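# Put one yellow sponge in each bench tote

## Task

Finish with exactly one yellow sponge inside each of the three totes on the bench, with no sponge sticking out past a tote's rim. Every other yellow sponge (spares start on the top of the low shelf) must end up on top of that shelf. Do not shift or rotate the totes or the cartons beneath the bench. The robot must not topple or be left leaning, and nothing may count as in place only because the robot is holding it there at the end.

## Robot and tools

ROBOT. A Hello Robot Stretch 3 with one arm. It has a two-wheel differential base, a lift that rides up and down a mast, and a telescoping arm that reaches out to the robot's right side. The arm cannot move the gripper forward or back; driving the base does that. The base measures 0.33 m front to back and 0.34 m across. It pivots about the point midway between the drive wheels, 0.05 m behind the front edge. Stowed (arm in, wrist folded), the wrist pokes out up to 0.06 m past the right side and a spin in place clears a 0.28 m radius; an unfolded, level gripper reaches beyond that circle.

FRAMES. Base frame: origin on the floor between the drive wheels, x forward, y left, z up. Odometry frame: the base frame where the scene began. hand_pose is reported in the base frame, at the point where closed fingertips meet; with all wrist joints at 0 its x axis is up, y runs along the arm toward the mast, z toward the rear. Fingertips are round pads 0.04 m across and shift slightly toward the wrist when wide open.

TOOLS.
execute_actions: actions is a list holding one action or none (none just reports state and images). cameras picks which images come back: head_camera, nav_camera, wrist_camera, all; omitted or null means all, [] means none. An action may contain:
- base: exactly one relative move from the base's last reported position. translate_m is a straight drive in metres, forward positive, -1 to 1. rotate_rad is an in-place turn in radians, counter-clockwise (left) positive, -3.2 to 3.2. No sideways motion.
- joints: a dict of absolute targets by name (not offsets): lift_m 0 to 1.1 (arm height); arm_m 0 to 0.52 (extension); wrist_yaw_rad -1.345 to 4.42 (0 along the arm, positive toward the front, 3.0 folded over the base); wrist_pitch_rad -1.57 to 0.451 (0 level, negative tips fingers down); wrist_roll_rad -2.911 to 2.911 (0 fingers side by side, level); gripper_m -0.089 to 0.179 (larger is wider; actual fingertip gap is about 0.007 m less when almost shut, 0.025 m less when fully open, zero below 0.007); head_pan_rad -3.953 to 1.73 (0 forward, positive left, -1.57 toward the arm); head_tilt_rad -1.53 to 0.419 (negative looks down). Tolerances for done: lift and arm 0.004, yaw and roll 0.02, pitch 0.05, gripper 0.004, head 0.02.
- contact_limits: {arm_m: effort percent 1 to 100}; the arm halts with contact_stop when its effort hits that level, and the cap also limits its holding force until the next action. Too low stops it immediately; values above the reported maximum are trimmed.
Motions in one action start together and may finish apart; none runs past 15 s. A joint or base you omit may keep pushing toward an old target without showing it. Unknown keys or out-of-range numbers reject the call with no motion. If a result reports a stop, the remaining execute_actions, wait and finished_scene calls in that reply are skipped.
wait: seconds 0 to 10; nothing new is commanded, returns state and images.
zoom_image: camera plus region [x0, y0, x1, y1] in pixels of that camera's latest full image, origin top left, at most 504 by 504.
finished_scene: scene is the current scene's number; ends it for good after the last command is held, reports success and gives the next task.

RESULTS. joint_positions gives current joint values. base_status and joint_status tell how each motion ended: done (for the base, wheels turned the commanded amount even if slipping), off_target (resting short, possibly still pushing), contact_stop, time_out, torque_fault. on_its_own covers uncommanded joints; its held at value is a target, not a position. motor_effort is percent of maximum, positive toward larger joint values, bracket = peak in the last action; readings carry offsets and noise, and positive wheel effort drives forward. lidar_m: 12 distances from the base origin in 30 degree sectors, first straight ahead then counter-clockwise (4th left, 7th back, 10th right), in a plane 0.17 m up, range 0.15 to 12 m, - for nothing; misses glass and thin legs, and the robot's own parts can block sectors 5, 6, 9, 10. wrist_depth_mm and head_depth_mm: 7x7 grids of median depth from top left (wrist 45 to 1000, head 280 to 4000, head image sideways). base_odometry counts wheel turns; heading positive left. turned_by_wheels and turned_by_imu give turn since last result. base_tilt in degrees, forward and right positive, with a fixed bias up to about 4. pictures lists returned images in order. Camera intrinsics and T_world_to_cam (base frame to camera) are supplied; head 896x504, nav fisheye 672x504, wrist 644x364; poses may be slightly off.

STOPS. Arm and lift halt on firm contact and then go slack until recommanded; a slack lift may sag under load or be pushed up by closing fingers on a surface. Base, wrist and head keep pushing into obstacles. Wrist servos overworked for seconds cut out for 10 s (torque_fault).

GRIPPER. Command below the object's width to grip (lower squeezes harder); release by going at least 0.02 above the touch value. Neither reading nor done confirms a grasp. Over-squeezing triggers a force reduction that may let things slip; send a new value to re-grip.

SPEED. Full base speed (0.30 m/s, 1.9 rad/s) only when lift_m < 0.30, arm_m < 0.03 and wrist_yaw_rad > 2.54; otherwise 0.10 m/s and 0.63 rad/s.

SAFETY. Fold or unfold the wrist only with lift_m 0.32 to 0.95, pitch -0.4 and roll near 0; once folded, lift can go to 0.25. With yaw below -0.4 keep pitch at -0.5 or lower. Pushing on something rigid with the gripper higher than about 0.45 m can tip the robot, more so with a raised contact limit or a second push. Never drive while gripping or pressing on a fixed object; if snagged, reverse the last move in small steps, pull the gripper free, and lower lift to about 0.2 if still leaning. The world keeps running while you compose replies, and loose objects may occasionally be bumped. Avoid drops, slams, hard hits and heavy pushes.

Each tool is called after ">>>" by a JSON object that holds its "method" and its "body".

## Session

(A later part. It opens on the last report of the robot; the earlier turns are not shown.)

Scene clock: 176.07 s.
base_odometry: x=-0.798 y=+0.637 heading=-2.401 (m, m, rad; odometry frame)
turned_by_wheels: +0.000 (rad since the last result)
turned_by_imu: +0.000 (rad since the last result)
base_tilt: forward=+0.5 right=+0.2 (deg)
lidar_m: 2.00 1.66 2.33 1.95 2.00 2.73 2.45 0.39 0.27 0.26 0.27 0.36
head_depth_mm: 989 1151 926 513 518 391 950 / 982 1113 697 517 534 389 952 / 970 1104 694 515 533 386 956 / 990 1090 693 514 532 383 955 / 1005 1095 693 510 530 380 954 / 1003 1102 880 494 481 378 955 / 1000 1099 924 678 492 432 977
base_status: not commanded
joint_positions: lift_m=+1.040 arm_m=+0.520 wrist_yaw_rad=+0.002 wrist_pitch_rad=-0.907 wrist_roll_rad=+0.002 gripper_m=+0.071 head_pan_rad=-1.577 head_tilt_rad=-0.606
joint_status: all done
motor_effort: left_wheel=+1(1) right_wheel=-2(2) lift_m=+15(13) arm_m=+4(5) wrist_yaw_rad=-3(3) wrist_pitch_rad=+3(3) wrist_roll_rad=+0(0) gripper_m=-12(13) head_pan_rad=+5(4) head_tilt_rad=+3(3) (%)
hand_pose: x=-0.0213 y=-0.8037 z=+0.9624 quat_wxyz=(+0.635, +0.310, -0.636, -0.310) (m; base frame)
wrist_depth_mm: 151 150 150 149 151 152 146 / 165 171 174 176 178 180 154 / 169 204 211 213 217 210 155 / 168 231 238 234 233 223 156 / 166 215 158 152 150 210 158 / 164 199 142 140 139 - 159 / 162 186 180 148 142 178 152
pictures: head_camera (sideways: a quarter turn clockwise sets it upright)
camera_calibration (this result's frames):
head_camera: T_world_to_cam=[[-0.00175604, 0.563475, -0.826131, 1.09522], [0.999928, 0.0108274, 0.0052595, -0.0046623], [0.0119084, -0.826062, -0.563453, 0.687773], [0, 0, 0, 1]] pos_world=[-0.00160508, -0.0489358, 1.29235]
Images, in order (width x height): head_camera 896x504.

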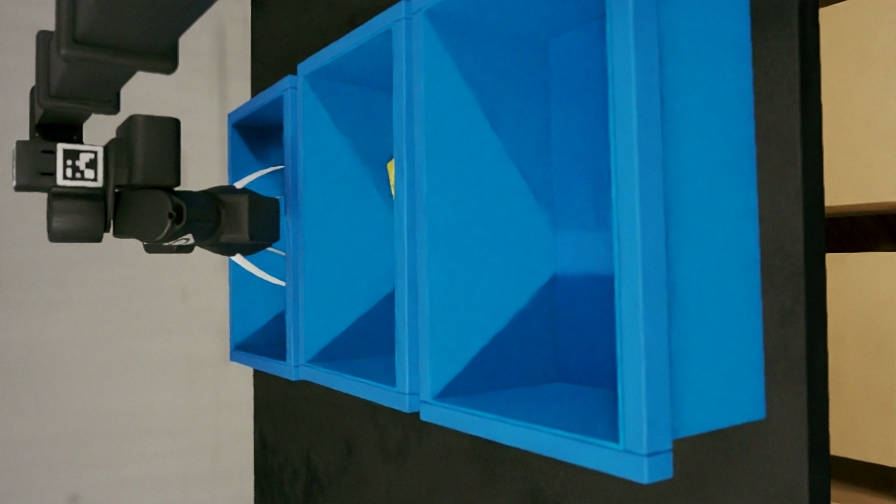

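>>> {"method": "execute_actions", "body": {"actions": [{"joints":{"lift_m":1.03}}], "cameras": []}}

>>> {"method": "execute_actions", "body": {"actions": [{"joints":{"gripper_m":0.16}}], "cameras": []}}

>>> {"method": "execute_actions", "body": {"actions": [{"joints":{"lift_m":1.1,"wrist_pitch_rad":-0.5}}], "cameras": ["wrist_camera"]}}

>>> {"method": "execute_actions", "body": {"actions": [{"base":{"rotate_rad":0.2},"joints":{"arm_m":0.3}}], "cameras": []}}

>>> {"method": "execute_actions", "body": {"actions": [{"base":{"translate_m":0.5},"joints":{"arm_m":0.0}}], "cameras": []}}

>>> {"method": "execute_actions", "body": {"actions": [{"base":{"rotate_rad":0.795}}], "cameras": []}}

>>> {"method": "execute_actions", "body": {"actions": [{"base":{"translate_m":0.3},"joints":{"wrist_pitch_rad":-0.9}}], "cameras": []}}

>>> {"method": "execute_actions", "body": {"actions": [{"base":{"translate_m":0.85},"joints":{"lift_m":0.8,"gripper_m":0.179}}], "cameras": []}}

>>> {"method": "execute_actions", "body": {"actions": [{"base":{"rotate_rad":0.81},"joints":{"arm_m":0.2,"head_tilt_rad":-0.75}}], "cameras": ["wrist_camera","head_camera"]}}

Scene clock: 189.70 s.
base_odometry: x=-0.798 y=+0.637 heading=-2.401 (m, m, rad; odometry frame)
turned_by_wheels: +0.000 (rad since the last result)
turned_by_imu: +0.000 (rad since the last result)
base_tilt: forward=+0.4 right=+0.0 (deg)
lidar_m: 2.00 1.66 2.34 1.95 2.00 2.72 2.45 0.38 0.27 0.26 0.27 0.36
head_depth_mm: 985 1151 929 514 516 391 953 / 983 1114 699 516 533 389 949 / 975 856 693 516 533 385 952 / 997 1091 684 513 533 383 954 / 1002 1091 694 511 530 381 950 / 1000 1100 879 495 480 378 950 / 998 1102 925 680 492 433 976
base_status: not commanded
joint_positions: lift_m=+1.030 arm_m=+0.520 wrist_yaw_rad=+0.002 wrist_pitch_rad=-0.907 wrist_roll_rad=+0.002 gripper_m=+0.071 head_pan_rad=-1.577 head_tilt_rad=-0.606
joint_status: all done
motor_effort: left_wheel=+1(1) right_wheel=-2(2) lift_m=+13(15) arm_m=+5(5) wrist_yaw_rad=-3(3) wrist_pitch_rad=+3(3) wrist_roll_rad=+0(0) gripper_m=-12(13) head_pan_rad=+5(5) head_tilt_rad=+3(3) (%)
hand_pose: x=-0.0213 y=-0.8036 z=+0.9525 quat_wxyz=(+0.635, +0.310, -0.636, -0.310) (m; base frame)
wrist_depth_mm: 145 146 148 150 151 152 146 / 165 172 174 175 178 180 154 / 168 205 210 213 217 210 155 / 167 220 227 224 221 216 156 / 167 205 159 152 151 201 158 / 164 193 141 140 139 - 159 / 162 179 172 149 142 170 152
pictures: none
No camera images: the call's "cameras" was empty. Leave "cameras" out to get every camera's image.

Scene clock: 191.10 s.
base_odometry: x=-0.798 y=+0.637 heading=-2.401 (m, m, rad; odometry frame)
turned_by_wheels: +0.000 (rad since the last result)
turned_by_imu: +0.000 (rad since the last result)
base_tilt: forward=+0.4 right=-0.1 (deg)
lidar_m: 2.01 1.66 2.34 1.95 2.00 2.72 2.45 0.38 0.27 0.26 0.27 0.36
head_depth_mm: 989 1144 924 513 517 392 956 / 986 1118 696 517 533 388 950 / 974 - 698 516 533 385 956 / 991 1091 683 514 532 383 957 / 1007 1087 690 512 531 381 953 / 999 1107 880 494 480 378 953 / 997 1104 923 679 491 433 970
base_status: not commanded
joint_positions: lift_m=+1.030 arm_m=+0.520 wrist_yaw_rad=+0.002 wrist_pitch_rad=-0.907 wrist_roll_rad=+0.002 gripper_m=+0.160 head_pan_rad=-1.577 head_tilt_rad=-0.606
joint_status: all done
motor_effort: left_wheel=+2(1) right_wheel=-2(2) lift_m=+14(14) arm_m=+4(4) wrist_yaw_rad=-4(3) wrist_pitch_rad=+3(3) wrist_roll_rad=+0(0) gripper_m=+1(87) head_pan_rad=+4(4) head_tilt_rad=+3(3) (%)
hand_pose: x=-0.0213 y=-0.8036 z=+0.9525 quat_wxyz=(+0.635, +0.310, -0.636, -0.310) (m; base frame)
wrist_depth_mm: 145 146 148 149 151 152 145 / 165 172 174 176 178 180 154 / 169 206 211 214 216 210 155 / 167 221 226 224 221 215 156 / 166 209 201 158 157 202 157 / 164 - 152 145 145 185 145 / 159 176 171 139 137 171 166
pictures: none
No camera images: the call's "cameras" was empty. Leave "cameras" out to get every camera's image.

Scene clock: 192.57 s.
base_odometry: x=-0.798 y=+0.637 heading=-2.401 (m, m, rad; odometry frame)
turned_by_wheels: +0.000 (rad since the last result)
turned_by_imu: +0.000 (rad since the last result)
base_tilt: forward=+0.2 right=+0.1 (deg)
lidar_m: 2.01 1.66 2.34 1.95 2.00 2.73 2.45 0.39 0.27 0.26 0.27 0.36
head_depth_mm: 1025 1116 929 515 516 391 954 / 1024 1095 696 517 534 388 954 / - 1079 696 515 533 385 951 / 1005 1110 694 513 533 383 956 / 1006 1089 693 511 529 381 953 / 1003 1102 879 495 482 378 953 / 996 1097 929 680 494 432 972
base_status: not commanded
joint_positions: lift_m=+1.100 arm_m=+0.520 wrist_yaw_rad=+0.002 wrist_pitch_rad=-0.523 wrist_roll_rad=+0.002 gripper_m=+0.160 head_pan_rad=-1.577 head_tilt_rad=-0.606
joint_status: all done
motor_effort: left_wheel=+1(1) right_wheel=-1(2) lift_m=+25(25) arm_m=+4(4) wrist_yaw_rad=-5(4) wrist_pitch_rad=+11(11) wrist_roll_rad=+0(0) gripper_m=+0(0) head_pan_rad=+5(5) head_tilt_rad=+3(2) (%)
hand_pose: x=-0.0210 y=-0.8746 z=+1.0895 quat_wxyz=(+0.683, +0.184, -0.683, -0.183) (m; base frame)
wrist_depth_mm: 380 382 382 385 387 384 384 / 413 417 418 422 422 424 421 / 466 466 467 472 467 471 469 / 495 501 501 488 479 471 463 / 423 425 411 406 403 405 385 / 360 - 219 218 216 216 338 / 316 227 245 248 251 241 186
pictures: wrist_camera
camera_calibration (this result's frames):
wrist_camera: T_world_to_cam=[[-0.9982, 0.000163145, -0.0599705, 0.0570511], [0.0481994, 0.597194, -0.800647, 1.43562], [0.0356835, -0.802097, -0.596127, 0.111873], [0, 0, 0, 1]] pos_world=[-0.0162396, -0.767621, 1.21954]
Images, in order (width x height): wrist_camera 644x364.

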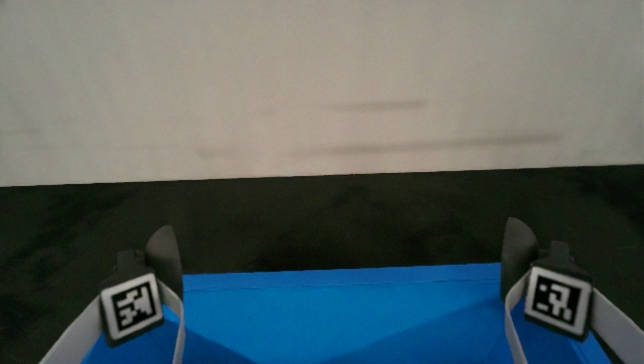

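Scene clock: 195.43 s.
base_odometry: x=-0.798 y=+0.637 heading=-2.201 (m, m, rad; odometry frame)
turned_by_wheels: +0.200 (rad since the last result)
turned_by_imu: +0.203 (rad since the last result)
base_tilt: forward=+0.3 right=+0.0 (deg)
lidar_m: 1.66 1.94 2.58 1.95 2.16 2.53 0.64 0.32 0.27 0.26 0.29 0.45
head_depth_mm: 976 1060 671 495 517 361 394 / - 1091 684 499 519 369 403 / - - 689 508 528 379 952 / 1018 1112 880 511 518 389 952 / 1043 1135 929 678 384 417 972 / 1058 1163 928 681 537 444 1036 / 1076 1176 925 680 536 443 991
base_status: done
joint_positions: lift_m=+1.100 arm_m=+0.300 wrist_yaw_rad=+0.002 wrist_pitch_rad=-0.523 wrist_roll_rad=+0.002 gripper_m=+0.160 head_pan_rad=-1.577 head_tilt_rad=-0.606
joint_status: all done
motor_effort: left_wheel=-2(7) right_wheel=+1(7) lift_m=+25(25) arm_m=-3(2) wrist_yaw_rad=-4(3) wrist_pitch_rad=+11(11) wrist_roll_rad=+0(0) gripper_m=-1(0) head_pan_rad=+4(2) head_tilt_rad=+3(2) (%)
hand_pose: x=-0.0210 y=-0.6552 z=+1.0895 quat_wxyz=(+0.683, +0.183, -0.683, -0.182) (m; base frame)
wrist_depth_mm: 702 646 628 588 573 536 515 / 785 738 689 651 610 581 564 / 835 639 627 604 387 369 582 / 506 504 497 470 413 392 356 / 420 425 416 394 335 364 340 / 362 - 351 233 216 207 215 / 316 303 306 260 240 221 210
pictures: none
No camera images: the call's "cameras" was empty. Leave "cameras" out to get every camera's image.

Scene clock: 201.83 s.
base_odometry: x=-1.093 y=+0.233 heading=-2.201 (m, m, rad; odometry frame)
turned_by_wheels: +0.000 (rad since the last result)
turned_by_imu: +0.002 (rad since the last result)
base_tilt: forward=+0.4 right=+0.1 (deg)
lidar_m: 1.17 1.50 1.96 1.96 2.05 2.98 0.84 0.43 0.35 0.34 0.40 1.53
head_depth_mm: - - - - - - 1070 / - - - - - - 1005 / - - - - - 1137 1018 / 1101 1185 841 737 531 1139 1013 / 1120 1231 1328 708 538 592 724 / 1132 1253 1394 1518 537 561 1225 / 1154 1277 1424 1616 1749 1474 1280
base_status: done
joint_positions: lift_m=+1.100 arm_m=+0.003 wrist_yaw_rad=+0.002 wrist_pitch_rad=-0.523 wrist_roll_rad=+0.002 gripper_m=+0.160 head_pan_rad=-1.577 head_tilt_rad=-0.606
joint_status: all done
joint sent to its limit — the command would take arm_m past its lower limit, so that joint was sent only as far as its limit.
motor_effort: left_wheel=-2(4) right_wheel=+1(4) lift_m=+26(25) arm_m=-3(1) wrist_yaw_rad=-4(4) wrist_pitch_rad=+11(11) wrist_roll_rad=+0(0) gripper_m=-1(2) head_pan_rad=+5(5) head_tilt_rad=+3(2) (%)
hand_pose: x=-0.0210 y=-0.3577 z=+1.0896 quat_wxyz=(+0.683, +0.183, -0.683, -0.182) (m; base frame)
wrist_depth_mm: - - - 934 889 831 803 / - - - 901 799 781 685 / - - - 612 603 598 562 / - - - 490 481 476 462 / - - 426 406 403 405 396 / - - 355 351 347 341 341 / - - 309 305 303 298 286
pictures: none
No camera images: the call's "cameras" was empty. Leave "cameras" out to get every camera's image.

Scene clock: 204.07 s.
base_odometry: x=-1.093 y=+0.233 heading=-1.406 (m, m, rad; odometry frame)
turned_by_wheels: +0.795 (rad since the last result)
turned_by_imu: +0.808 (rad since the last result)
base_tilt: forward=+0.5 right=+0.0 (deg)
lidar_m: 1.50 2.47 1.96 2.47 2.95 0.54 0.37 0.35 0.35 1.61 1.51 1.17
head_depth_mm: - - - - - - 656 / - - - - - - 1273 / - - - - - 1433 1281 / 1573 1677 1969 2104 1808 1493 1285 / 1498 1621 1810 1988 1825 1504 1282 / 1403 1528 1685 1830 1833 1511 1282 / 1326 1456 1580 1748 1819 1504 1281
base_status: done
joint_positions: lift_m=+1.100 arm_m=+0.003 wrist_yaw_rad=+0.002 wrist_pitch_rad=-0.523 wrist_roll_rad=+0.002 gripper_m=+0.160 head_pan_rad=-1.577 head_tilt_rad=-0.606
joint_status: not commanded
motor_effort: left_wheel=-2(7) right_wheel=+2(4) lift_m=+26(25) arm_m=-3(3) wrist_yaw_rad=-4(4) wrist_pitch_rad=+11(11) wrist_roll_rad=+0(0) gripper_m=+0(1) head_pan_rad=+3(4) head_tilt_rad=+3(2) (%)
hand_pose: x=-0.0210 y=-0.3577 z=+1.0896 quat_wxyz=(+0.683, +0.183, -0.683, -0.182) (m; base frame)
wrist_depth_mm: 911 - - - - - 822 / - - - - - - 887 / - - - - - - 911 / - - - - - - 930 / - - - - - - - / - - - - - - 341 / - - - - - - 287
pictures: none
No camera images: the call's "cameras" was empty. Leave "cameras" out to get every camera's image.

Scene clock: 208.37 s.
base_odometry: x=-1.044 y=-0.063 heading=-1.407 (m, m, rad; odometry frame)
turned_by_wheels: +0.000 (rad since the last result)
turned_by_imu: +0.002 (rad since the last result)
base_tilt: forward=+0.4 right=+0.0 (deg)
lidar_m: 1.66 2.22 1.81 2.14 3.16 0.95 0.63 0.59 1.54 1.43 0.97 0.94
head_depth_mm: - - - - - - 1254 / - - - - - - 1246 / - - - - - - 1243 / 1394 1514 1659 1955 - 1504 1282 / 1313 1444 1604 1773 1883 1503 1288 / 1248 1354 1498 1631 1769 1473 1280 / 1178 1279 1399 1541 1674 1508 1270
base_status: done
joint_positions: lift_m=+1.100 arm_m=+0.003 wrist_yaw_rad=+0.002 wrist_pitch_rad=-0.905 wrist_roll_rad=+0.002 gripper_m=+0.160 head_pan_rad=-1.577 head_tilt_rad=-0.606
joint_status: all done
motor_effort: left_wheel=-3(4) right_wheel=+1(4) lift_m=+25(25) arm_m=-3(4) wrist_yaw_rad=-4(3) wrist_pitch_rad=+2(10) wrist_roll_rad=+0(0) gripper_m=+0(1) head_pan_rad=+4(3) head_tilt_rad=+3(3) (%)
hand_pose: x=-0.0213 y=-0.2871 z=+1.0220 quat_wxyz=(+0.636, +0.310, -0.636, -0.309) (m; base frame)
wrist_depth_mm: 899 - - - - - - / - - - - - - - / 871 - - - - - - / 954 - - - - - - / - - - - - - - / - - - - - - 556 / - - - - - 950 777
pictures: none
No camera images: the call's "cameras" was empty. Leave "cameras" out to get every camera's image.

Scene clock: 218.30 s.
base_odometry: x=-0.905 y=-0.901 heading=-1.407 (m, m, rad; odometry frame)
turned_by_wheels: +0.000 (rad since the last result)
turned_by_imu: +0.004 (rad since the last result)
base_tilt: forward=+0.3 right=+0.2 (deg)
lidar_m: 0.81 1.53 1.56 1.59 2.85 2.04 1.39 1.39 0.68 0.67 0.45 0.46
head_depth_mm: 1062 1204 1379 1602 1772 1505 1297 / 1008 1125 1263 1447 1664 1402 1279 / 936 1039 1161 1321 967 1032 1187 / 879 968 1082 1187 967 863 984 / 830 911 1005 1112 966 798 959 / 788 857 936 1035 962 799 902 / 744 808 881 967 964 795 723
base_status: done
joint_positions: lift_m=+0.800 arm_m=+0.003 wrist_yaw_rad=+0.002 wrist_pitch_rad=-0.905 wrist_roll_rad=+0.002 gripper_m=+0.179 head_pan_rad=-1.577 head_tilt_rad=-0.606
joint_status: all done
motor_effort: left_wheel=-2(4) right_wheel=+1(3) lift_m=+15(18) arm_m=-4(4) wrist_yaw_rad=-4(3) wrist_pitch_rad=+3(3) wrist_roll_rad=+0(0) gripper_m=+0(75) head_pan_rad=+5(5) head_tilt_rad=+3(3) (%)
hand_pose: x=-0.0213 y=-0.2869 z=+0.7226 quat_wxyz=(+0.636, +0.310, -0.636, -0.309) (m; base frame)
wrist_depth_mm: 452 444 442 431 442 - - / 402 395 390 400 608 - - / 357 354 369 685 700 - - / 324 607 629 632 963 - 978 / 414 571 581 840 900 879 871 / 479 640 790 837 823 826 - / 502 724 778 767 776 775 743
pictures: none
No camera images: the call's "cameras" was empty. Leave "cameras" out to get every camera's image.

Scene clock: 221.00 s.
base_odometry: x=-0.905 y=-0.901 heading=-0.597 (m, m, rad; odometry frame)
turned_by_wheels: +0.810 (rad since the last result)
turned_by_imu: +0.823 (rad since the last result)
base_tilt: forward=+0.1 right=+0.1 (deg)
lidar_m: 1.53 1.58 1.68 3.60 1.55 1.39 1.92 0.67 0.87 0.45 0.81 1.53
head_depth_mm: 714 800 902 993 - - 1092 / 731 819 927 1007 - 952 1114 / 744 833 947 1045 - 969 1124 / 761 854 975 1047 850 950 1154 / 774 875 998 1016 869 1009 1174 / 790 896 1027 1017 848 1052 1188 / 807 916 1054 976 866 1074 1194
base_status: done
joint_positions: lift_m=+0.800 arm_m=+0.200 wrist_yaw_rad=+0.002 wrist_pitch_rad=-0.906 wrist_roll_rad=+0.002 gripper_m=+0.179 head_pan_rad=-1.577 head_tilt_rad=-0.741
joint_status: all done
motor_effort: left_wheel=-2(7) right_wheel=+1(5) lift_m=+14(15) arm_m=+5(4) wrist_yaw_rad=-4(3) wrist_pitch_rad=+3(3) wrist_roll_rad=+0(0) gripper_m=+1(0) head_pan_rad=+6(4) head_tilt_rad=-2(15) (%)
hand_pose: x=-0.0213 y=-0.4839 z=+0.7226 quat_wxyz=(+0.636, +0.310, -0.636, -0.309) (m; base frame)
wrist_depth_mm: 400 443 439 431 429 421 402 / 391 393 386 322 376 374 371 / 359 354 344 326 340 335 331 / 324 321 315 313 309 308 301 / 295 296 291 288 282 282 278 / 830 277 268 264 262 258 - / 798 784 751 472 245 242 235
pictures: head_camera (sideways: a quarter turn clockwise sets it upright), wrist_camera
camera_calibration (this result's frames):
head_camera: T_world_to_cam=[[-0.00124994, 0.669468, -0.74284, 0.986644], [0.99992, 0.0101891, 0.0075002, -0.00757828], [0.01259, -0.742771, -0.669427, 0.825626], [0, 0, 0, 1]] pos_world=[-0.00158375, -0.0471975, 1.28567]
wrist_camera: T_world_to_cam=[[-0.998246, 0.0227825, -0.0546383, 0.0418386], [0.0479235, 0.852849, -0.519953, 0.829409], [0.0347524, -0.52166, -0.852445, 0.527484], [0, 0, 0, 1]] pos_world=[-0.0163142, -0.433146, 0.883191]
Images, in order (width x height): head_camera 896x504, wrist_camera 644x364.

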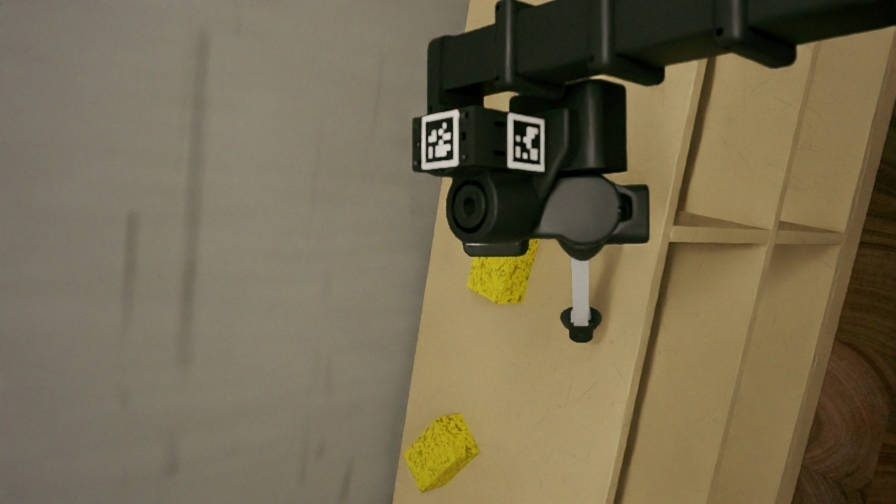

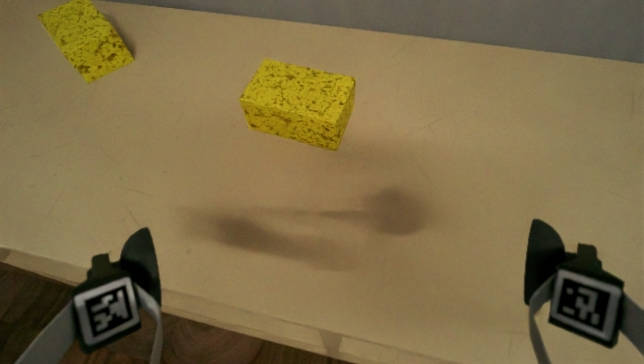

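>>> {"method": "execute_actions", "body": {"actions": [{"base":{"translate_m":0.1},"joints":{"wrist_yaw_rad":-0.45,"arm_m":0.412,"lift_m":0.78}}], "cameras": ["wrist_camera"]}}

Scene clock: 226.87 s.
base_odometry: x=-0.822 y=-0.957 heading=-0.597 (m, m, rad; odometry frame)
turned_by_wheels: +0.000 (rad since the last result)
turned_by_imu: +0.001 (rad since the last result)
base_tilt: forward=+0.4 right=+0.1 (deg)
lidar_m: 1.43 1.52 1.51 3.60 1.66 1.47 1.97 0.76 0.47 0.47 0.74 1.44
head_depth_mm: 734 821 925 1009 - - 1104 / 747 835 913 1019 826 966 1131 / 762 855 - 897 847 973 1151 / 779 874 991 989 846 1011 1158 / 794 893 1030 1018 849 1054 1181 / 813 915 1057 982 865 1077 1195 / 833 937 1081 1023 890 1073 1208
base_status: done
joint_positions: lift_m=+0.780 arm_m=+0.412 wrist_yaw_rad=-0.447 wrist_pitch_rad=-0.906 wrist_roll_rad=+0.002 gripper_m=+0.179 head_pan_rad=-1.577 head_tilt_rad=-0.741
joint_status: all done
motor_effort: left_wheel=-2(4) right_wheel=+1(5) lift_m=+14(13) arm_m=+4(5) wrist_yaw_rad=-5(5) wrist_pitch_rad=+3(3) wrist_roll_rad=+0(0) gripper_m=-1(0) head_pan_rad=+5(4) head_tilt_rad=-2(2) (%)
hand_pose: x=-0.0817 y=-0.6821 z=+0.7025 quat_wxyz=(+0.551, +0.160, -0.689, -0.443) (m; base frame)
wrist_depth_mm: 228 241 260 277 298 325 353 / 262 279 301 324 355 376 341 / 303 324 347 317 312 309 308 / 299 294 294 289 285 282 281 / 271 274 267 263 260 259 258 / 252 246 245 200 203 240 - / - 227 227 189 218 223 216
pictures: wrist_camera
camera_calibration (this result's frames):
wrist_camera: T_world_to_cam=[[-0.889274, 0.454101, -0.0546348, 0.288002], [0.41362, 0.747457, -0.519833, 0.94885], [-0.195219, -0.484872, -0.852519, 0.415461], [0, 0, 0, 1]] pos_world=[-0.0552446, -0.638561, 0.863167]
Images, in order (width x height): wrist_camera 644x364.

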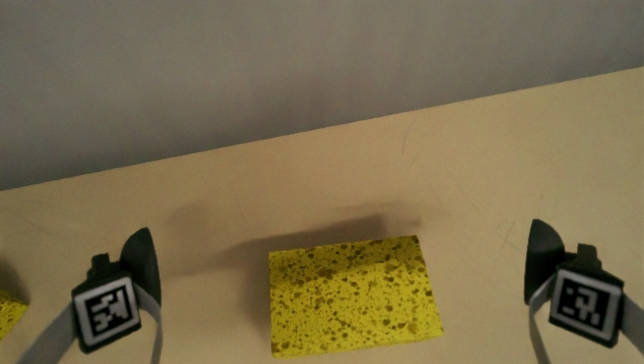

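>>> {"method": "execute_actions", "body": {"actions": [{"base":{"translate_m":-0.015},"joints":{"wrist_yaw_rad":-0.35,"arm_m":0.405}}], "cameras": []}}

>>> {"method": "execute_actions", "body": {"actions": [{"joints":{"lift_m":0.718}}], "cameras": ["wrist_camera"]}}

>>> {"method": "execute_actions", "body": {"actions": [{"joints":{"gripper_m":0.07}}], "cameras": []}}

>>> {"method": "execute_actions", "body": {"actions": [{"joints":{"lift_m":0.78}}], "cameras": ["wrist_camera"]}}

Scene clock: 230.97 s.
base_odometry: x=-0.834 y=-0.949 heading=-0.597 (m, m, rad; odometry frame)
turned_by_wheels: +0.000 (rad since the last result)
turned_by_imu: +0.000 (rad since the last result)
base_tilt: forward=+0.3 right=-0.1 (deg)
lidar_m: 1.44 1.52 1.53 3.60 1.64 1.46 1.97 0.75 0.88 0.47 0.76 1.45
head_depth_mm: 731 816 922 1003 - - 1111 / 744 832 920 - 829 972 1127 / 760 848 927 898 848 969 1140 / 774 869 978 988 846 1009 1166 / 788 892 1024 1022 844 1033 1172 / 806 915 1047 979 866 1052 1196 / 824 933 1079 1022 891 1073 1208
base_status: done
joint_positions: lift_m=+0.780 arm_m=+0.405 wrist_yaw_rad=-0.354 wrist_pitch_rad=-0.906 wrist_roll_rad=+0.002 gripper_m=+0.179 head_pan_rad=-1.577 head_tilt_rad=-0.741
joint_status: all done
motor_effort: left_wheel=-2(6) right_wheel=+2(4) lift_m=+15(15) arm_m=-3(5) wrist_yaw_rad=+4(4) wrist_pitch_rad=+3(3) wrist_roll_rad=+0(0) gripper_m=+1(0) head_pan_rad=+5(4) head_tilt_rad=-2(2) (%)
hand_pose: x=-0.0698 y=-0.6807 z=+0.7025 quat_wxyz=(+0.571, +0.192, -0.681, -0.417) (m; base frame)
wrist_depth_mm: 243 251 265 276 286 302 315 / 282 293 309 323 340 358 372 / 334 341 343 317 316 310 308 / 295 297 292 291 288 284 280 / 273 273 269 264 262 260 257 / 250 248 245 200 205 240 - / - 226 227 190 207 222 217
pictures: none
No camera images: the call's "cameras" was empty. Leave "cameras" out to get every camera's image.

Scene clock: 232.37 s.
base_odometry: x=-0.834 y=-0.949 heading=-0.597 (m, m, rad; odometry frame)
turned_by_wheels: +0.000 (rad since the last result)
turned_by_imu: +0.000 (rad since the last result)
base_tilt: forward=+0.2 right=+0.0 (deg)
lidar_m: 1.45 1.53 1.53 3.59 1.64 1.46 1.97 0.75 0.88 0.47 0.76 1.44
head_depth_mm: 731 818 922 997 855 - - / 743 837 936 - 835 967 1129 / 759 854 947 - 849 968 1148 / 775 876 994 1052 847 1006 1159 / 791 893 1020 1018 849 1029 1169 / 808 911 1045 980 871 1050 1195 / 825 936 1077 1022 888 1078 1201
base_status: not commanded
joint_positions: lift_m=+0.718 arm_m=+0.405 wrist_yaw_rad=-0.354 wrist_pitch_rad=-0.906 wrist_roll_rad=+0.002 gripper_m=+0.179 head_pan_rad=-1.577 head_tilt_rad=-0.741
joint_status: all done
motor_effort: left_wheel=-2(2) right_wheel=+2(1) lift_m=+14(15) arm_m=-4(3) wrist_yaw_rad=+5(4) wrist_pitch_rad=+3(3) wrist_roll_rad=+0(0) gripper_m=+1(1) head_pan_rad=+3(5) head_tilt_rad=-2(2) (%)
hand_pose: x=-0.0698 y=-0.6807 z=+0.6406 quat_wxyz=(+0.571, +0.192, -0.681, -0.417) (m; base frame)
wrist_depth_mm: 243 253 263 274 289 301 312 / 281 289 295 299 264 259 259 / 249 246 242 240 238 234 232 / 226 223 220 218 216 214 211 / 207 206 195 154 152 197 195 / 192 187 180 141 139 182 - / - 172 170 135 137 168 165
pictures: wrist_camera
camera_calibration (this result's frames):
wrist_camera: T_world_to_cam=[[-0.927673, 0.369374, -0.0546347, 0.234254], [0.342267, 0.782706, -0.519831, 0.929685], [-0.149249, -0.500933, -0.85252, 0.357877], [0, 0, 0, 1]] pos_world=[-0.0474764, -0.634925, 0.801175]
Images, in order (width x height): wrist_camera 644x364.

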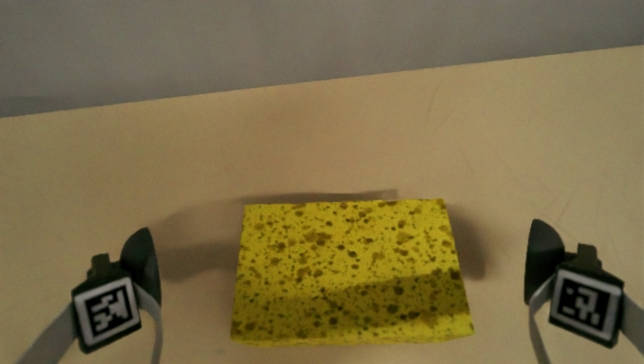

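Scene clock: 233.93 s.
base_odometry: x=-0.834 y=-0.949 heading=-0.597 (m, m, rad; odometry frame)
turned_by_wheels: +0.000 (rad since the last result)
turned_by_imu: +0.000 (rad since the last result)
base_tilt: forward=+0.3 right=+0.2 (deg)
lidar_m: 1.45 1.52 1.52 3.61 1.65 1.46 1.97 0.75 0.88 0.47 0.76 1.45
head_depth_mm: 730 815 919 1000 859 - - / 745 840 935 - 840 970 1126 / 760 852 945 - 848 970 1144 / 775 872 988 1036 845 1007 1162 / 790 894 1024 1012 848 1031 1178 / 805 911 1052 982 867 1052 1193 / 825 931 1078 1022 891 1077 1205
base_status: not commanded
joint_positions: lift_m=+0.718 arm_m=+0.405 wrist_yaw_rad=-0.354 wrist_pitch_rad=-0.906 wrist_roll_rad=+0.002 gripper_m=+0.071 head_pan_rad=-1.577 head_tilt_rad=-0.741
joint_status: all done
motor_effort: left_wheel=-2(2) right_wheel=+1(1) lift_m=+14(14) arm_m=-3(4) wrist_yaw_rad=+5(5) wrist_pitch_rad=+3(3) wrist_roll_rad=+0(0) gripper_m=-14(91) head_pan_rad=+5(4) head_tilt_rad=-2(2) (%)
hand_pose: x=-0.0698 y=-0.6807 z=+0.6406 quat_wxyz=(+0.571, +0.192, -0.681, -0.417) (m; base frame)
wrist_depth_mm: 243 253 264 274 287 299 314 / 281 290 294 299 265 260 257 / 250 246 243 240 238 235 232 / 225 222 221 218 215 213 210 / 206 204 158 152 151 197 194 / 189 187 141 140 139 - 179 / 175 173 168 134 133 166 166
pictures: none
No camera images: the call's "cameras" was empty. Leave "cameras" out to get every camera's image.

Scene clock: 235.33 s.
base_odometry: x=-0.834 y=-0.949 heading=-0.597 (m, m, rad; odometry frame)
turned_by_wheels: +0.000 (rad since the last result)
turned_by_imu: +0.000 (rad since the last result)
base_tilt: forward=+0.5 right=+0.1 (deg)
lidar_m: 1.44 1.52 1.53 3.60 1.64 1.46 1.97 0.75 0.88 0.46 0.76 1.45
head_depth_mm: 731 815 921 1009 - - 1109 / 746 834 913 1003 827 968 1137 / 761 853 923 839 844 973 1143 / 776 873 988 987 848 1010 1155 / 791 889 1021 1021 847 1030 1171 / 807 912 1044 977 867 1055 1202 / 824 932 1075 1017 891 1076 1209
base_status: not commanded
joint_positions: lift_m=+0.780 arm_m=+0.405 wrist_yaw_rad=-0.354 wrist_pitch_rad=-0.906 wrist_roll_rad=+0.002 gripper_m=+0.071 head_pan_rad=-1.577 head_tilt_rad=-0.741
joint_status: all done
motor_effort: left_wheel=-2(2) right_wheel=+2(2) lift_m=+25(26) arm_m=-4(3) wrist_yaw_rad=+3(4) wrist_pitch_rad=+3(3) wrist_roll_rad=+0(0) gripper_m=-13(12) head_pan_rad=+4(4) head_tilt_rad=-2(2) (%)
hand_pose: x=-0.0698 y=-0.6806 z=+0.7018 quat_wxyz=(+0.571, +0.193, -0.681, -0.417) (m; base frame)
wrist_depth_mm: 244 253 264 275 286 301 315 / 282 294 307 324 340 358 367 / 334 341 347 318 312 310 306 / 299 294 292 288 284 281 279 / 270 268 158 152 151 261 255 / 250 246 141 140 139 - 236 / 231 229 221 134 133 218 221
pictures: wrist_camera
camera_calibration (this result's frames):
wrist_camera: T_world_to_cam=[[-0.927672, 0.369381, -0.0546181, 0.237592], [0.342364, 0.783041, -0.519263, 0.96122], [-0.149038, -0.500404, -0.852868, 0.41076], [0, 0, 0, 1]] pos_world=[-0.0474611, -0.63489, 0.862426]
Images, in order (width x height): wrist_camera 644x364.

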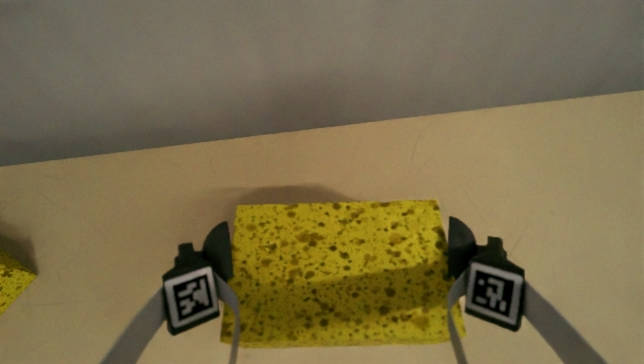

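>>> {"method": "execute_actions", "body": {"actions": [{"base":{"rotate_rad":-1.186},"joints":{"arm_m":0.1,"lift_m":0.95,"wrist_yaw_rad":0}}], "cameras": []}}

>>> {"method": "execute_actions", "body": {"actions": [{"base":{"translate_m":-1.0},"joints":{"lift_m":1.1,"wrist_pitch_rad":-0.3}}], "cameras": []}}

>>> {"method": "execute_actions", "body": {"actions": [{"base":{"translate_m":-0.365}}], "cameras": []}}

>>> {"method": "execute_actions", "body": {"actions": [{"base":{"rotate_rad":-0.627},"joints":{"head_tilt_rad":-0.5,"arm_m":0.25}}], "cameras": ["wrist_camera","head_camera"]}}

Scene clock: 242.83 s.
base_odometry: x=-0.834 y=-0.949 heading=-1.783 (m, m, rad; odometry frame)
turned_by_wheels: -1.186 (rad since the last result)
turned_by_imu: -1.205 (rad since the last result)
base_tilt: forward=+0.3 right=+0.1 (deg)
lidar_m: 0.78 0.76 1.45 1.55 1.60 3.63 1.83 1.46 2.29 0.75 0.90 0.47
head_depth_mm: 2083 2293 - - - 1387 1201 / 1866 2223 - - - 1376 1211 / 1549 1819 2026 - - 1365 1205 / 1364 1549 1737 1827 515 1357 1208 / 1199 1333 1503 1040 1123 1290 1202 / 1080 1180 1307 1018 913 1059 1164 / 975 1061 1155 1016 849 988 1091
base_status: done
joint_positions: lift_m=+0.950 arm_m=+0.100 wrist_yaw_rad=-0.002 wrist_pitch_rad=-0.907 wrist_roll_rad=+0.002 gripper_m=+0.071 head_pan_rad=-1.577 head_tilt_rad=-0.741
joint_status: all done
motor_effort: left_wheel=+1(7) right_wheel=-2(7) lift_m=+25(27) arm_m=-3(4) wrist_yaw_rad=+3(5) wrist_pitch_rad=+3(3) wrist_roll_rad=+0(0) gripper_m=-13(12) head_pan_rad=+3(5) head_tilt_rad=-2(2) (%)
hand_pose: x=-0.0219 y=-0.3841 z=+0.8717 quat_wxyz=(+0.635, +0.309, -0.636, -0.311) (m; base frame)
wrist_depth_mm: 574 668 881 - - - - / 592 602 593 - - - - / 549 539 537 - - - - / 493 490 765 - - - - / 454 457 158 152 151 - - / 415 648 141 140 139 - 949 / 396 626 819 134 133 882 881
pictures: none
No camera images: the call's "cameras" was empty. Leave "cameras" out to get every camera's image.

Scene clock: 253.97 s.
base_odometry: x=-0.624 y=+0.029 heading=-1.783 (m, m, rad; odometry frame)
turned_by_wheels: +0.000 (rad since the last result)
turned_by_imu: -0.002 (rad since the last result)
base_tilt: forward=+0.3 right=+0.1 (deg)
lidar_m: 1.40 2.04 1.45 1.47 2.14 2.74 1.10 0.83 0.82 0.86 1.74 1.28
head_depth_mm: - - 1907 1518 1273 1325 1195 / - - 1057 1781 1309 1359 1204 / - - 2230 1864 1538 1382 1203 / 1877 424 2313 1942 1610 1374 1200 / 1978 2309 2387 1940 1612 1384 1196 / 2076 2331 2418 1938 1614 1374 1204 / 1934 2107 2262 1920 1609 1377 1205
base_status: done
joint_positions: lift_m=+1.100 arm_m=+0.100 wrist_yaw_rad=-0.002 wrist_pitch_rad=-0.327 wrist_roll_rad=+0.002 gripper_m=+0.071 head_pan_rad=-1.577 head_tilt_rad=-0.741
joint_status: all done
motor_effort: left_wheel=+2(3) right_wheel=-2(5) lift_m=+26(29) arm_m=-3(4) wrist_yaw_rad=+2(2) wrist_pitch_rad=+13(13) wrist_roll_rad=+0(0) gripper_m=-13(13) head_pan_rad=+4(5) head_tilt_rad=-2(2) (%)
hand_pose: x=-0.0221 y=-0.4802 z=+1.1333 quat_wxyz=(+0.697, +0.114, -0.698, -0.116) (m; base frame)
wrist_depth_mm: - - - - - - - / - - - - - - - / - - - - - - 923 / - - - - 731 682 652 / - - 159 152 151 548 512 / - - 141 140 139 - 510 / - - - 134 133 - -
pictures: none
No camera images: the call's "cameras" was empty. Leave "cameras" out to get every camera's image.

Scene clock: 258.60 s.
base_odometry: x=-0.547 y=+0.385 heading=-1.783 (m, m, rad; odometry frame)
turned_by_wheels: +0.000 (rad since the last result)
turned_by_imu: +0.000 (rad since the last result)
base_tilt: forward=+0.3 right=+0.0 (deg)
lidar_m: 1.76 2.27 1.59 1.69 2.47 2.45 0.82 0.63 0.61 0.65 2.06 1.59
head_depth_mm: - - 729 1525 1269 1098 1184 / - - 756 1585 1267 1134 1206 / - - 1788 1521 1333 1290 1204 / 1642 424 2130 1945 1268 1322 1205 / 1750 875 2206 1882 1333 1371 1202 / 1880 995 1032 1837 1619 1379 1210 / 2029 2349 2453 1936 1619 1382 1205
base_status: done
joint_positions: lift_m=+1.100 arm_m=+0.100 wrist_yaw_rad=-0.002 wrist_pitch_rad=-0.327 wrist_roll_rad=+0.002 gripper_m=+0.071 head_pan_rad=-1.577 head_tilt_rad=-0.741
joint_status: not commanded
motor_effort: left_wheel=+1(3) right_wheel=-2(4) lift_m=+26(25) arm_m=-3(3) wrist_yaw_rad=+2(2) wrist_pitch_rad=+13(13) wrist_roll_rad=+0(0) gripper_m=-13(12) head_pan_rad=+5(5) head_tilt_rad=-2(2) (%)
hand_pose: x=-0.0221 y=-0.4802 z=+1.1333 quat_wxyz=(+0.697, +0.114, -0.698, -0.116) (m; base frame)
wrist_depth_mm: - - - - - - 850 / - - - - - - 907 / - - - - - - 699 / - - - 703 695 677 531 / - - 159 152 151 537 415 / - - 141 140 139 - 318 / - - 840 134 133 367 319
pictures: none
No camera images: the call's "cameras" was empty. Leave "cameras" out to get every camera's image.

Scene clock: 260.97 s.
base_odometry: x=-0.547 y=+0.385 heading=-2.410 (m, m, rad; odometry frame)
turned_by_wheels: -0.627 (rad since the last result)
turned_by_imu: -0.637 (rad since the last result)
base_tilt: forward=+0.3 right=-0.1 (deg)
lidar_m: 1.59 1.77 2.31 1.59 1.64 2.22 2.46 0.91 0.65 0.62 0.63 0.84
head_depth_mm: - 1400 1216 811 1516 1339 1132 / - - 954 684 1571 1289 1081 / 1284 - 827 682 1517 1297 1079 / 1303 1417 584 676 1459 1373 1198 / 1322 1406 837 682 1465 1291 1087 / 1308 1418 1220 773 1457 1295 1075 / 1307 1409 1208 808 1458 1330 1143
base_status: done
joint_positions: lift_m=+1.100 arm_m=+0.250 wrist_yaw_rad=-0.002 wrist_pitch_rad=-0.326 wrist_roll_rad=+0.002 gripper_m=+0.071 head_pan_rad=-1.577 head_tilt_rad=-0.507
joint_status: all done
motor_effort: left_wheel=+2(8) right_wheel=-2(5) lift_m=+25(25) arm_m=+4(9) wrist_yaw_rad=+2(3) wrist_pitch_rad=+13(13) wrist_roll_rad=+0(0) gripper_m=-12(13) head_pan_rad=+3(5) head_tilt_rad=+3(16) (%)
hand_pose: x=-0.0220 y=-0.6297 z=+1.1333 quat_wxyz=(+0.697, +0.114, -0.698, -0.116) (m; base frame)
wrist_depth_mm: 896 914 936 916 901 923 938 / 960 959 - - - - - / - - - 749 - - - / 756 735 573 571 563 682 672 / 575 553 158 152 151 527 517 / 450 449 141 140 139 - 418 / 379 353 219 134 133 222 354
pictures: head_camera (sideways: a quarter turn clockwise sets it upright), wrist_camera
camera_calibration (this result's frames):
head_camera: T_world_to_cam=[[-0.00241576, 0.479265, -0.877667, 1.16243], [0.999927, 0.0115523, 0.00355603, -0.00244513], [0.0118433, -0.877594, -0.479257, 0.578227], [0, 0, 0, 1]] pos_world=[-0.00159503, -0.0496338, 1.29735]
wrist_camera: T_world_to_cam=[[-0.998214, -0.00723643, -0.0592955, 0.0532497], [0.0504616, 0.429065, -0.901863, 1.3334], [0.0319679, -0.903245, -0.427934, 0.0801615], [0, 0, 0, 1]] pos_world=[-0.0166933, -0.499323, 1.24]
Images, in order (width x height): head_camera 896x504, wrist_camera 644x364.

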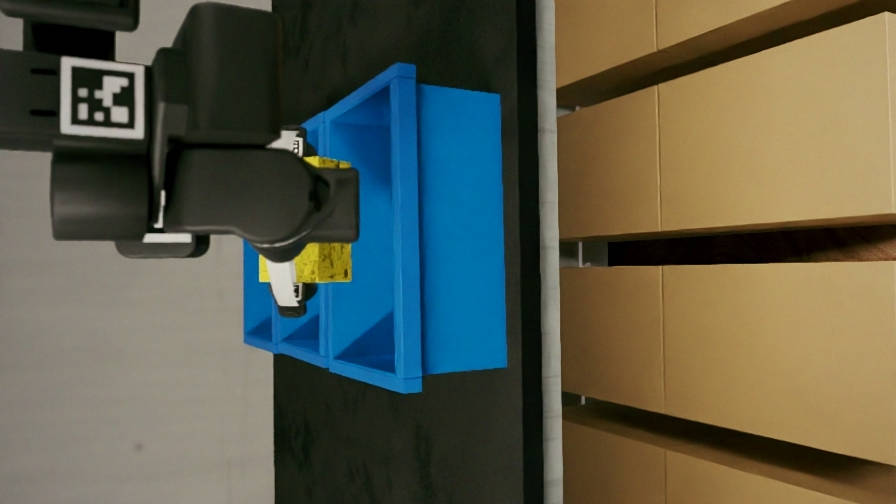

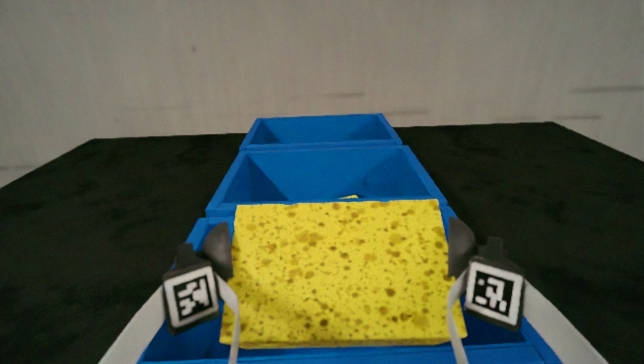

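>>> {"method": "execute_actions", "body": {"actions": [{"joints":{"arm_m":0.455}}], "cameras": []}}

>>> {"method": "execute_actions", "body": {"actions": [{"joints":{"wrist_pitch_rad":-0.9}}], "cameras": ["wrist_camera"]}}

Scene clock: 266.90 s.
base_odometry: x=-0.547 y=+0.385 heading=-2.410 (m, m, rad; odometry frame)
turned_by_wheels: +0.000 (rad since the last result)
turned_by_imu: +0.001 (rad since the last result)
base_tilt: forward=+0.3 right=+0.3 (deg)
lidar_m: 1.60 1.77 2.31 1.59 1.63 2.22 2.45 0.91 0.64 0.61 0.63 0.84
head_depth_mm: - 1437 1224 811 1515 1337 1139 / 1284 1441 1128 685 1569 1301 1080 / 1284 - 832 678 1506 1300 1078 / 1303 1405 821 676 1468 1371 1208 / 1309 1407 834 683 1464 1294 1078 / 1306 1420 1209 772 1464 1293 1078 / 1302 1409 1205 807 1461 1333 1147
base_status: not commanded
joint_positions: lift_m=+1.100 arm_m=+0.455 wrist_yaw_rad=-0.002 wrist_pitch_rad=-0.326 wrist_roll_rad=+0.002 gripper_m=+0.071 head_pan_rad=-1.577 head_tilt_rad=-0.507
joint_status: all done
motor_effort: left_wheel=+2(2) right_wheel=-2(2) lift_m=+25(26) arm_m=+4(2) wrist_yaw_rad=+2(2) wrist_pitch_rad=+12(13) wrist_roll_rad=+0(0) gripper_m=-12(12) head_pan_rad=+3(5) head_tilt_rad=+3(3) (%)
hand_pose: x=-0.0220 y=-0.8347 z=+1.1333 quat_wxyz=(+0.697, +0.114, -0.698, -0.116) (m; base frame)
wrist_depth_mm: 721 731 739 739 755 751 737 / 773 784 789 789 798 790 781 / 837 846 830 837 838 835 856 / 739 741 591 582 590 672 666 / 563 553 158 152 151 538 511 / 450 450 141 140 139 - 416 / 376 350 220 133 133 226 355
pictures: none
No camera images: the call's "cameras" was empty. Leave "cameras" out to get every camera's image.

Scene clock: 268.07 s.
base_odometry: x=-0.547 y=+0.385 heading=-2.410 (m, m, rad; odometry frame)
turned_by_wheels: +0.000 (rad since the last result)
turned_by_imu: +0.000 (rad since the last result)
base_tilt: forward=+0.3 right=+0.2 (deg)
lidar_m: 1.60 1.77 2.31 1.60 1.64 2.22 2.45 0.91 0.64 0.61 0.63 0.84
head_depth_mm: - 1441 1216 812 1532 1340 1136 / 1290 1453 1130 687 1577 1296 1081 / 1281 - 833 680 1517 1299 1076 / 1307 1407 805 677 1475 1382 1210 / 1317 1409 835 681 1468 1296 1085 / 1305 1423 1213 774 1463 1302 1079 / 1301 1407 1213 809 1467 1338 1145
base_status: not commanded
joint_positions: lift_m=+1.100 arm_m=+0.455 wrist_yaw_rad=-0.002 wrist_pitch_rad=-0.905 wrist_roll_rad=+0.002 gripper_m=+0.071 head_pan_rad=-1.577 head_tilt_rad=-0.507
joint_status: all done
motor_effort: left_wheel=+1(2) right_wheel=-2(2) lift_m=+25(26) arm_m=+4(4) wrist_yaw_rad=+2(3) wrist_pitch_rad=+3(11) wrist_roll_rad=+0(0) gripper_m=-13(12) head_pan_rad=+5(6) head_tilt_rad=+3(3) (%)
hand_pose: x=-0.0219 y=-0.7389 z=+1.0219 quat_wxyz=(+0.635, +0.308, -0.637, -0.311) (m; base frame)
wrist_depth_mm: 447 289 362 357 357 257 403 / 390 214 212 213 208 207 361 / 350 196 197 195 199 197 319 / 182 224 242 239 244 229 177 / 170 235 158 152 151 218 160 / 169 218 141 140 139 - 155 / 165 216 232 133 133 228 149
pictures: wrist_camera
camera_calibration (this result's frames):
wrist_camera: T_world_to_cam=[[-0.998136, 0.0271783, -0.0546447, 0.0666462], [0.0516872, 0.852547, -0.520089, 1.20257], [0.032452, -0.521944, -0.852363, 0.649246], [0, 0, 0, 1]] pos_world=[-0.0167046, -0.688185, 1.18248]
Images, in order (width x height): wrist_camera 644x364.

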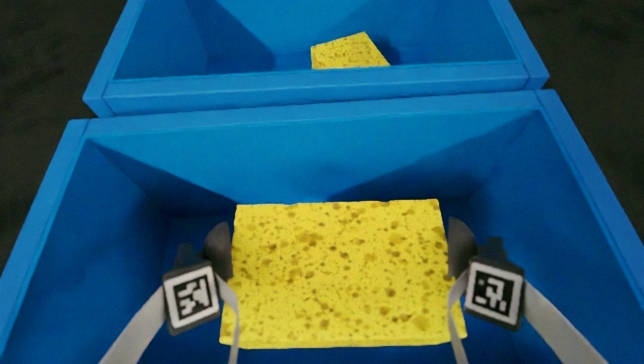

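>>> {"method": "execute_actions", "body": {"actions": [{"joints":{"lift_m":1.03,"arm_m":0.45}}], "cameras": []}}

>>> {"method": "execute_actions", "body": {"actions": [{"joints":{"gripper_m":0.16}}], "cameras": []}}

>>> {"method": "execute_actions", "body": {"actions": [{"joints":{"lift_m":1.1,"wrist_pitch_rad":-0.7}}], "cameras": ["wrist_camera"]}}

>>> {"method": "finished_scene", "body": {"scene": 1}}

Scene clock: 277.00 s.
base_odometry: x=-0.547 y=+0.385 heading=-2.410 (m, m, rad; odometry frame)
turned_by_wheels: +0.000 (rad since the last result)
turned_by_imu: +0.001 (rad since the last result)
base_tilt: forward=+0.4 right=+0.0 (deg)
lidar_m: 1.60 1.76 2.31 1.60 1.64 2.22 2.45 0.91 0.64 0.61 0.63 0.84
head_depth_mm: 1330 1394 1062 812 1510 1334 1132 / 1324 1443 872 685 1564 1302 1076 / 1315 - 830 679 1516 1294 1079 / 1314 1395 838 677 1468 1371 1203 / 1308 1406 835 682 1465 1297 1082 / 1304 1414 1204 773 1465 1304 1079 / 1299 1409 1209 807 1458 1340 1148
base_status: not commanded
joint_positions: lift_m=+1.030 arm_m=+0.450 wrist_yaw_rad=-0.002 wrist_pitch_rad=-0.906 wrist_roll_rad=+0.002 gripper_m=+0.071 head_pan_rad=-1.577 head_tilt_rad=-0.507
joint_status: all done
motor_effort: left_wheel=+1(2) right_wheel=-2(2) lift_m=+14(21) arm_m=-3(4) wrist_yaw_rad=+3(2) wrist_pitch_rad=+3(3) wrist_roll_rad=+0(0) gripper_m=-12(13) head_pan_rad=+3(4) head_tilt_rad=+3(3) (%)
hand_pose: x=-0.0219 y=-0.7342 z=+0.9524 quat_wxyz=(+0.635, +0.309, -0.636, -0.311) (m; base frame)
wrist_depth_mm: 138 137 139 141 144 146 140 / 158 160 163 166 169 173 148 / 173 193 197 202 207 202 150 / 173 221 225 224 220 213 152 / 170 206 158 151 150 201 154 / 168 192 141 140 139 - 155 / 165 178 171 134 133 170 150
pictures: none
No camera images: the call's "cameras" was empty. Leave "cameras" out to get every camera's image.

Scene clock: 278.40 s.
base_odometry: x=-0.547 y=+0.385 heading=-2.410 (m, m, rad; odometry frame)
turned_by_wheels: +0.000 (rad since the last result)
turned_by_imu: +0.000 (rad since the last result)
base_tilt: forward=+0.4 right=+0.1 (deg)
lidar_m: 1.60 1.77 2.31 1.60 1.63 2.21 2.46 0.91 0.65 0.61 0.63 0.84
head_depth_mm: 1326 1402 1059 811 1509 1324 1138 / 1315 1455 904 685 1569 1298 1079 / 1312 - 826 681 1503 1297 1079 / 1318 1405 836 678 1468 1376 1200 / 1309 1407 836 681 1469 1295 1084 / 1308 1428 1211 770 1462 1302 1077 / 1299 1405 1214 808 1472 1332 1148
base_status: not commanded
joint_positions: lift_m=+1.030 arm_m=+0.450 wrist_yaw_rad=-0.002 wrist_pitch_rad=-0.906 wrist_roll_rad=+0.002 gripper_m=+0.160 head_pan_rad=-1.577 head_tilt_rad=-0.507
joint_status: all done
motor_effort: left_wheel=+1(1) right_wheel=-2(2) lift_m=+15(14) arm_m=-3(3) wrist_yaw_rad=+3(2) wrist_pitch_rad=+3(3) wrist_roll_rad=+0(0) gripper_m=-1(88) head_pan_rad=+4(3) head_tilt_rad=+3(3) (%)
hand_pose: x=-0.0219 y=-0.7342 z=+0.9524 quat_wxyz=(+0.635, +0.309, -0.636, -0.311) (m; base frame)
wrist_depth_mm: 138 137 139 141 144 146 141 / 157 160 163 166 170 173 148 / 173 193 197 202 208 202 150 / 172 221 224 224 222 213 152 / 170 209 204 157 158 201 153 / 168 - 186 145 145 185 142 / 162 175 140 137 139 171 165
pictures: none
No camera images: the call's "cameras" was empty. Leave "cameras" out to get every camera's image.

Scene clock: 279.87 s.
base_odometry: x=-0.547 y=+0.385 heading=-2.410 (m, m, rad; odometry frame)
turned_by_wheels: +0.000 (rad since the last result)
turned_by_imu: +0.000 (rad since the last result)
base_tilt: forward=+0.3 right=+0.0 (deg)
lidar_m: 1.59 1.77 2.31 1.59 1.64 2.22 2.45 0.90 0.64 0.61 0.63 0.84
head_depth_mm: - 1432 1215 812 1512 1341 1136 / 1299 1450 1134 685 1553 1297 1077 / 1278 - 829 680 1508 1299 1079 / 1301 1410 824 676 1460 1370 1206 / 1315 1406 833 681 1462 1297 1080 / 1308 1416 1214 772 1473 1291 1081 / 1304 1411 1212 811 1463 1344 1143
base_status: not commanded
joint_positions: lift_m=+1.100 arm_m=+0.450 wrist_yaw_rad=-0.002 wrist_pitch_rad=-0.720 wrist_roll_rad=+0.002 gripper_m=+0.160 head_pan_rad=-1.577 head_tilt_rad=-0.507
joint_status: all done
motor_effort: left_wheel=+2(2) right_wheel=-1(2) lift_m=+25(26) arm_m=-3(3) wrist_yaw_rad=+3(3) wrist_pitch_rad=+10(10) wrist_roll_rad=+0(0) gripper_m=+0(1) head_pan_rad=+4(4) head_tilt_rad=+3(3) (%)
hand_pose: x=-0.0220 y=-0.7720 z=+1.0513 quat_wxyz=(+0.661, +0.248, -0.662, -0.250) (m; base frame)
wrist_depth_mm: 679 650 403 367 361 597 600 / 544 514 364 369 361 475 488 / 449 306 404 403 396 288 410 / 385 228 227 224 221 211 357 / 331 207 221 226 233 226 313 / 183 - 280 278 281 273 282 / 163 247 261 260 257 246 164
pictures: wrist_camera
camera_calibration (this result's frames):
wrist_camera: T_world_to_cam=[[-0.998162, 0.0165264, -0.0583059, 0.064719], [0.0513282, 0.742046, -0.66838, 1.31664], [0.0322197, -0.670145, -0.741531, 0.426105], [0, 0, 0, 1]] pos_world=[-0.0167098, -0.692526, 1.19976]
Images, in order (width x height): wrist_camera 644x364.

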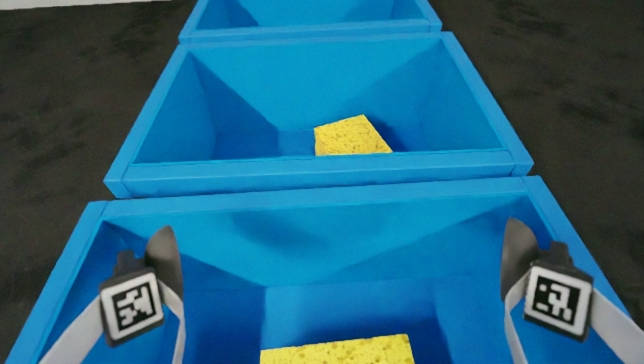

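The scene is finished: the task was done.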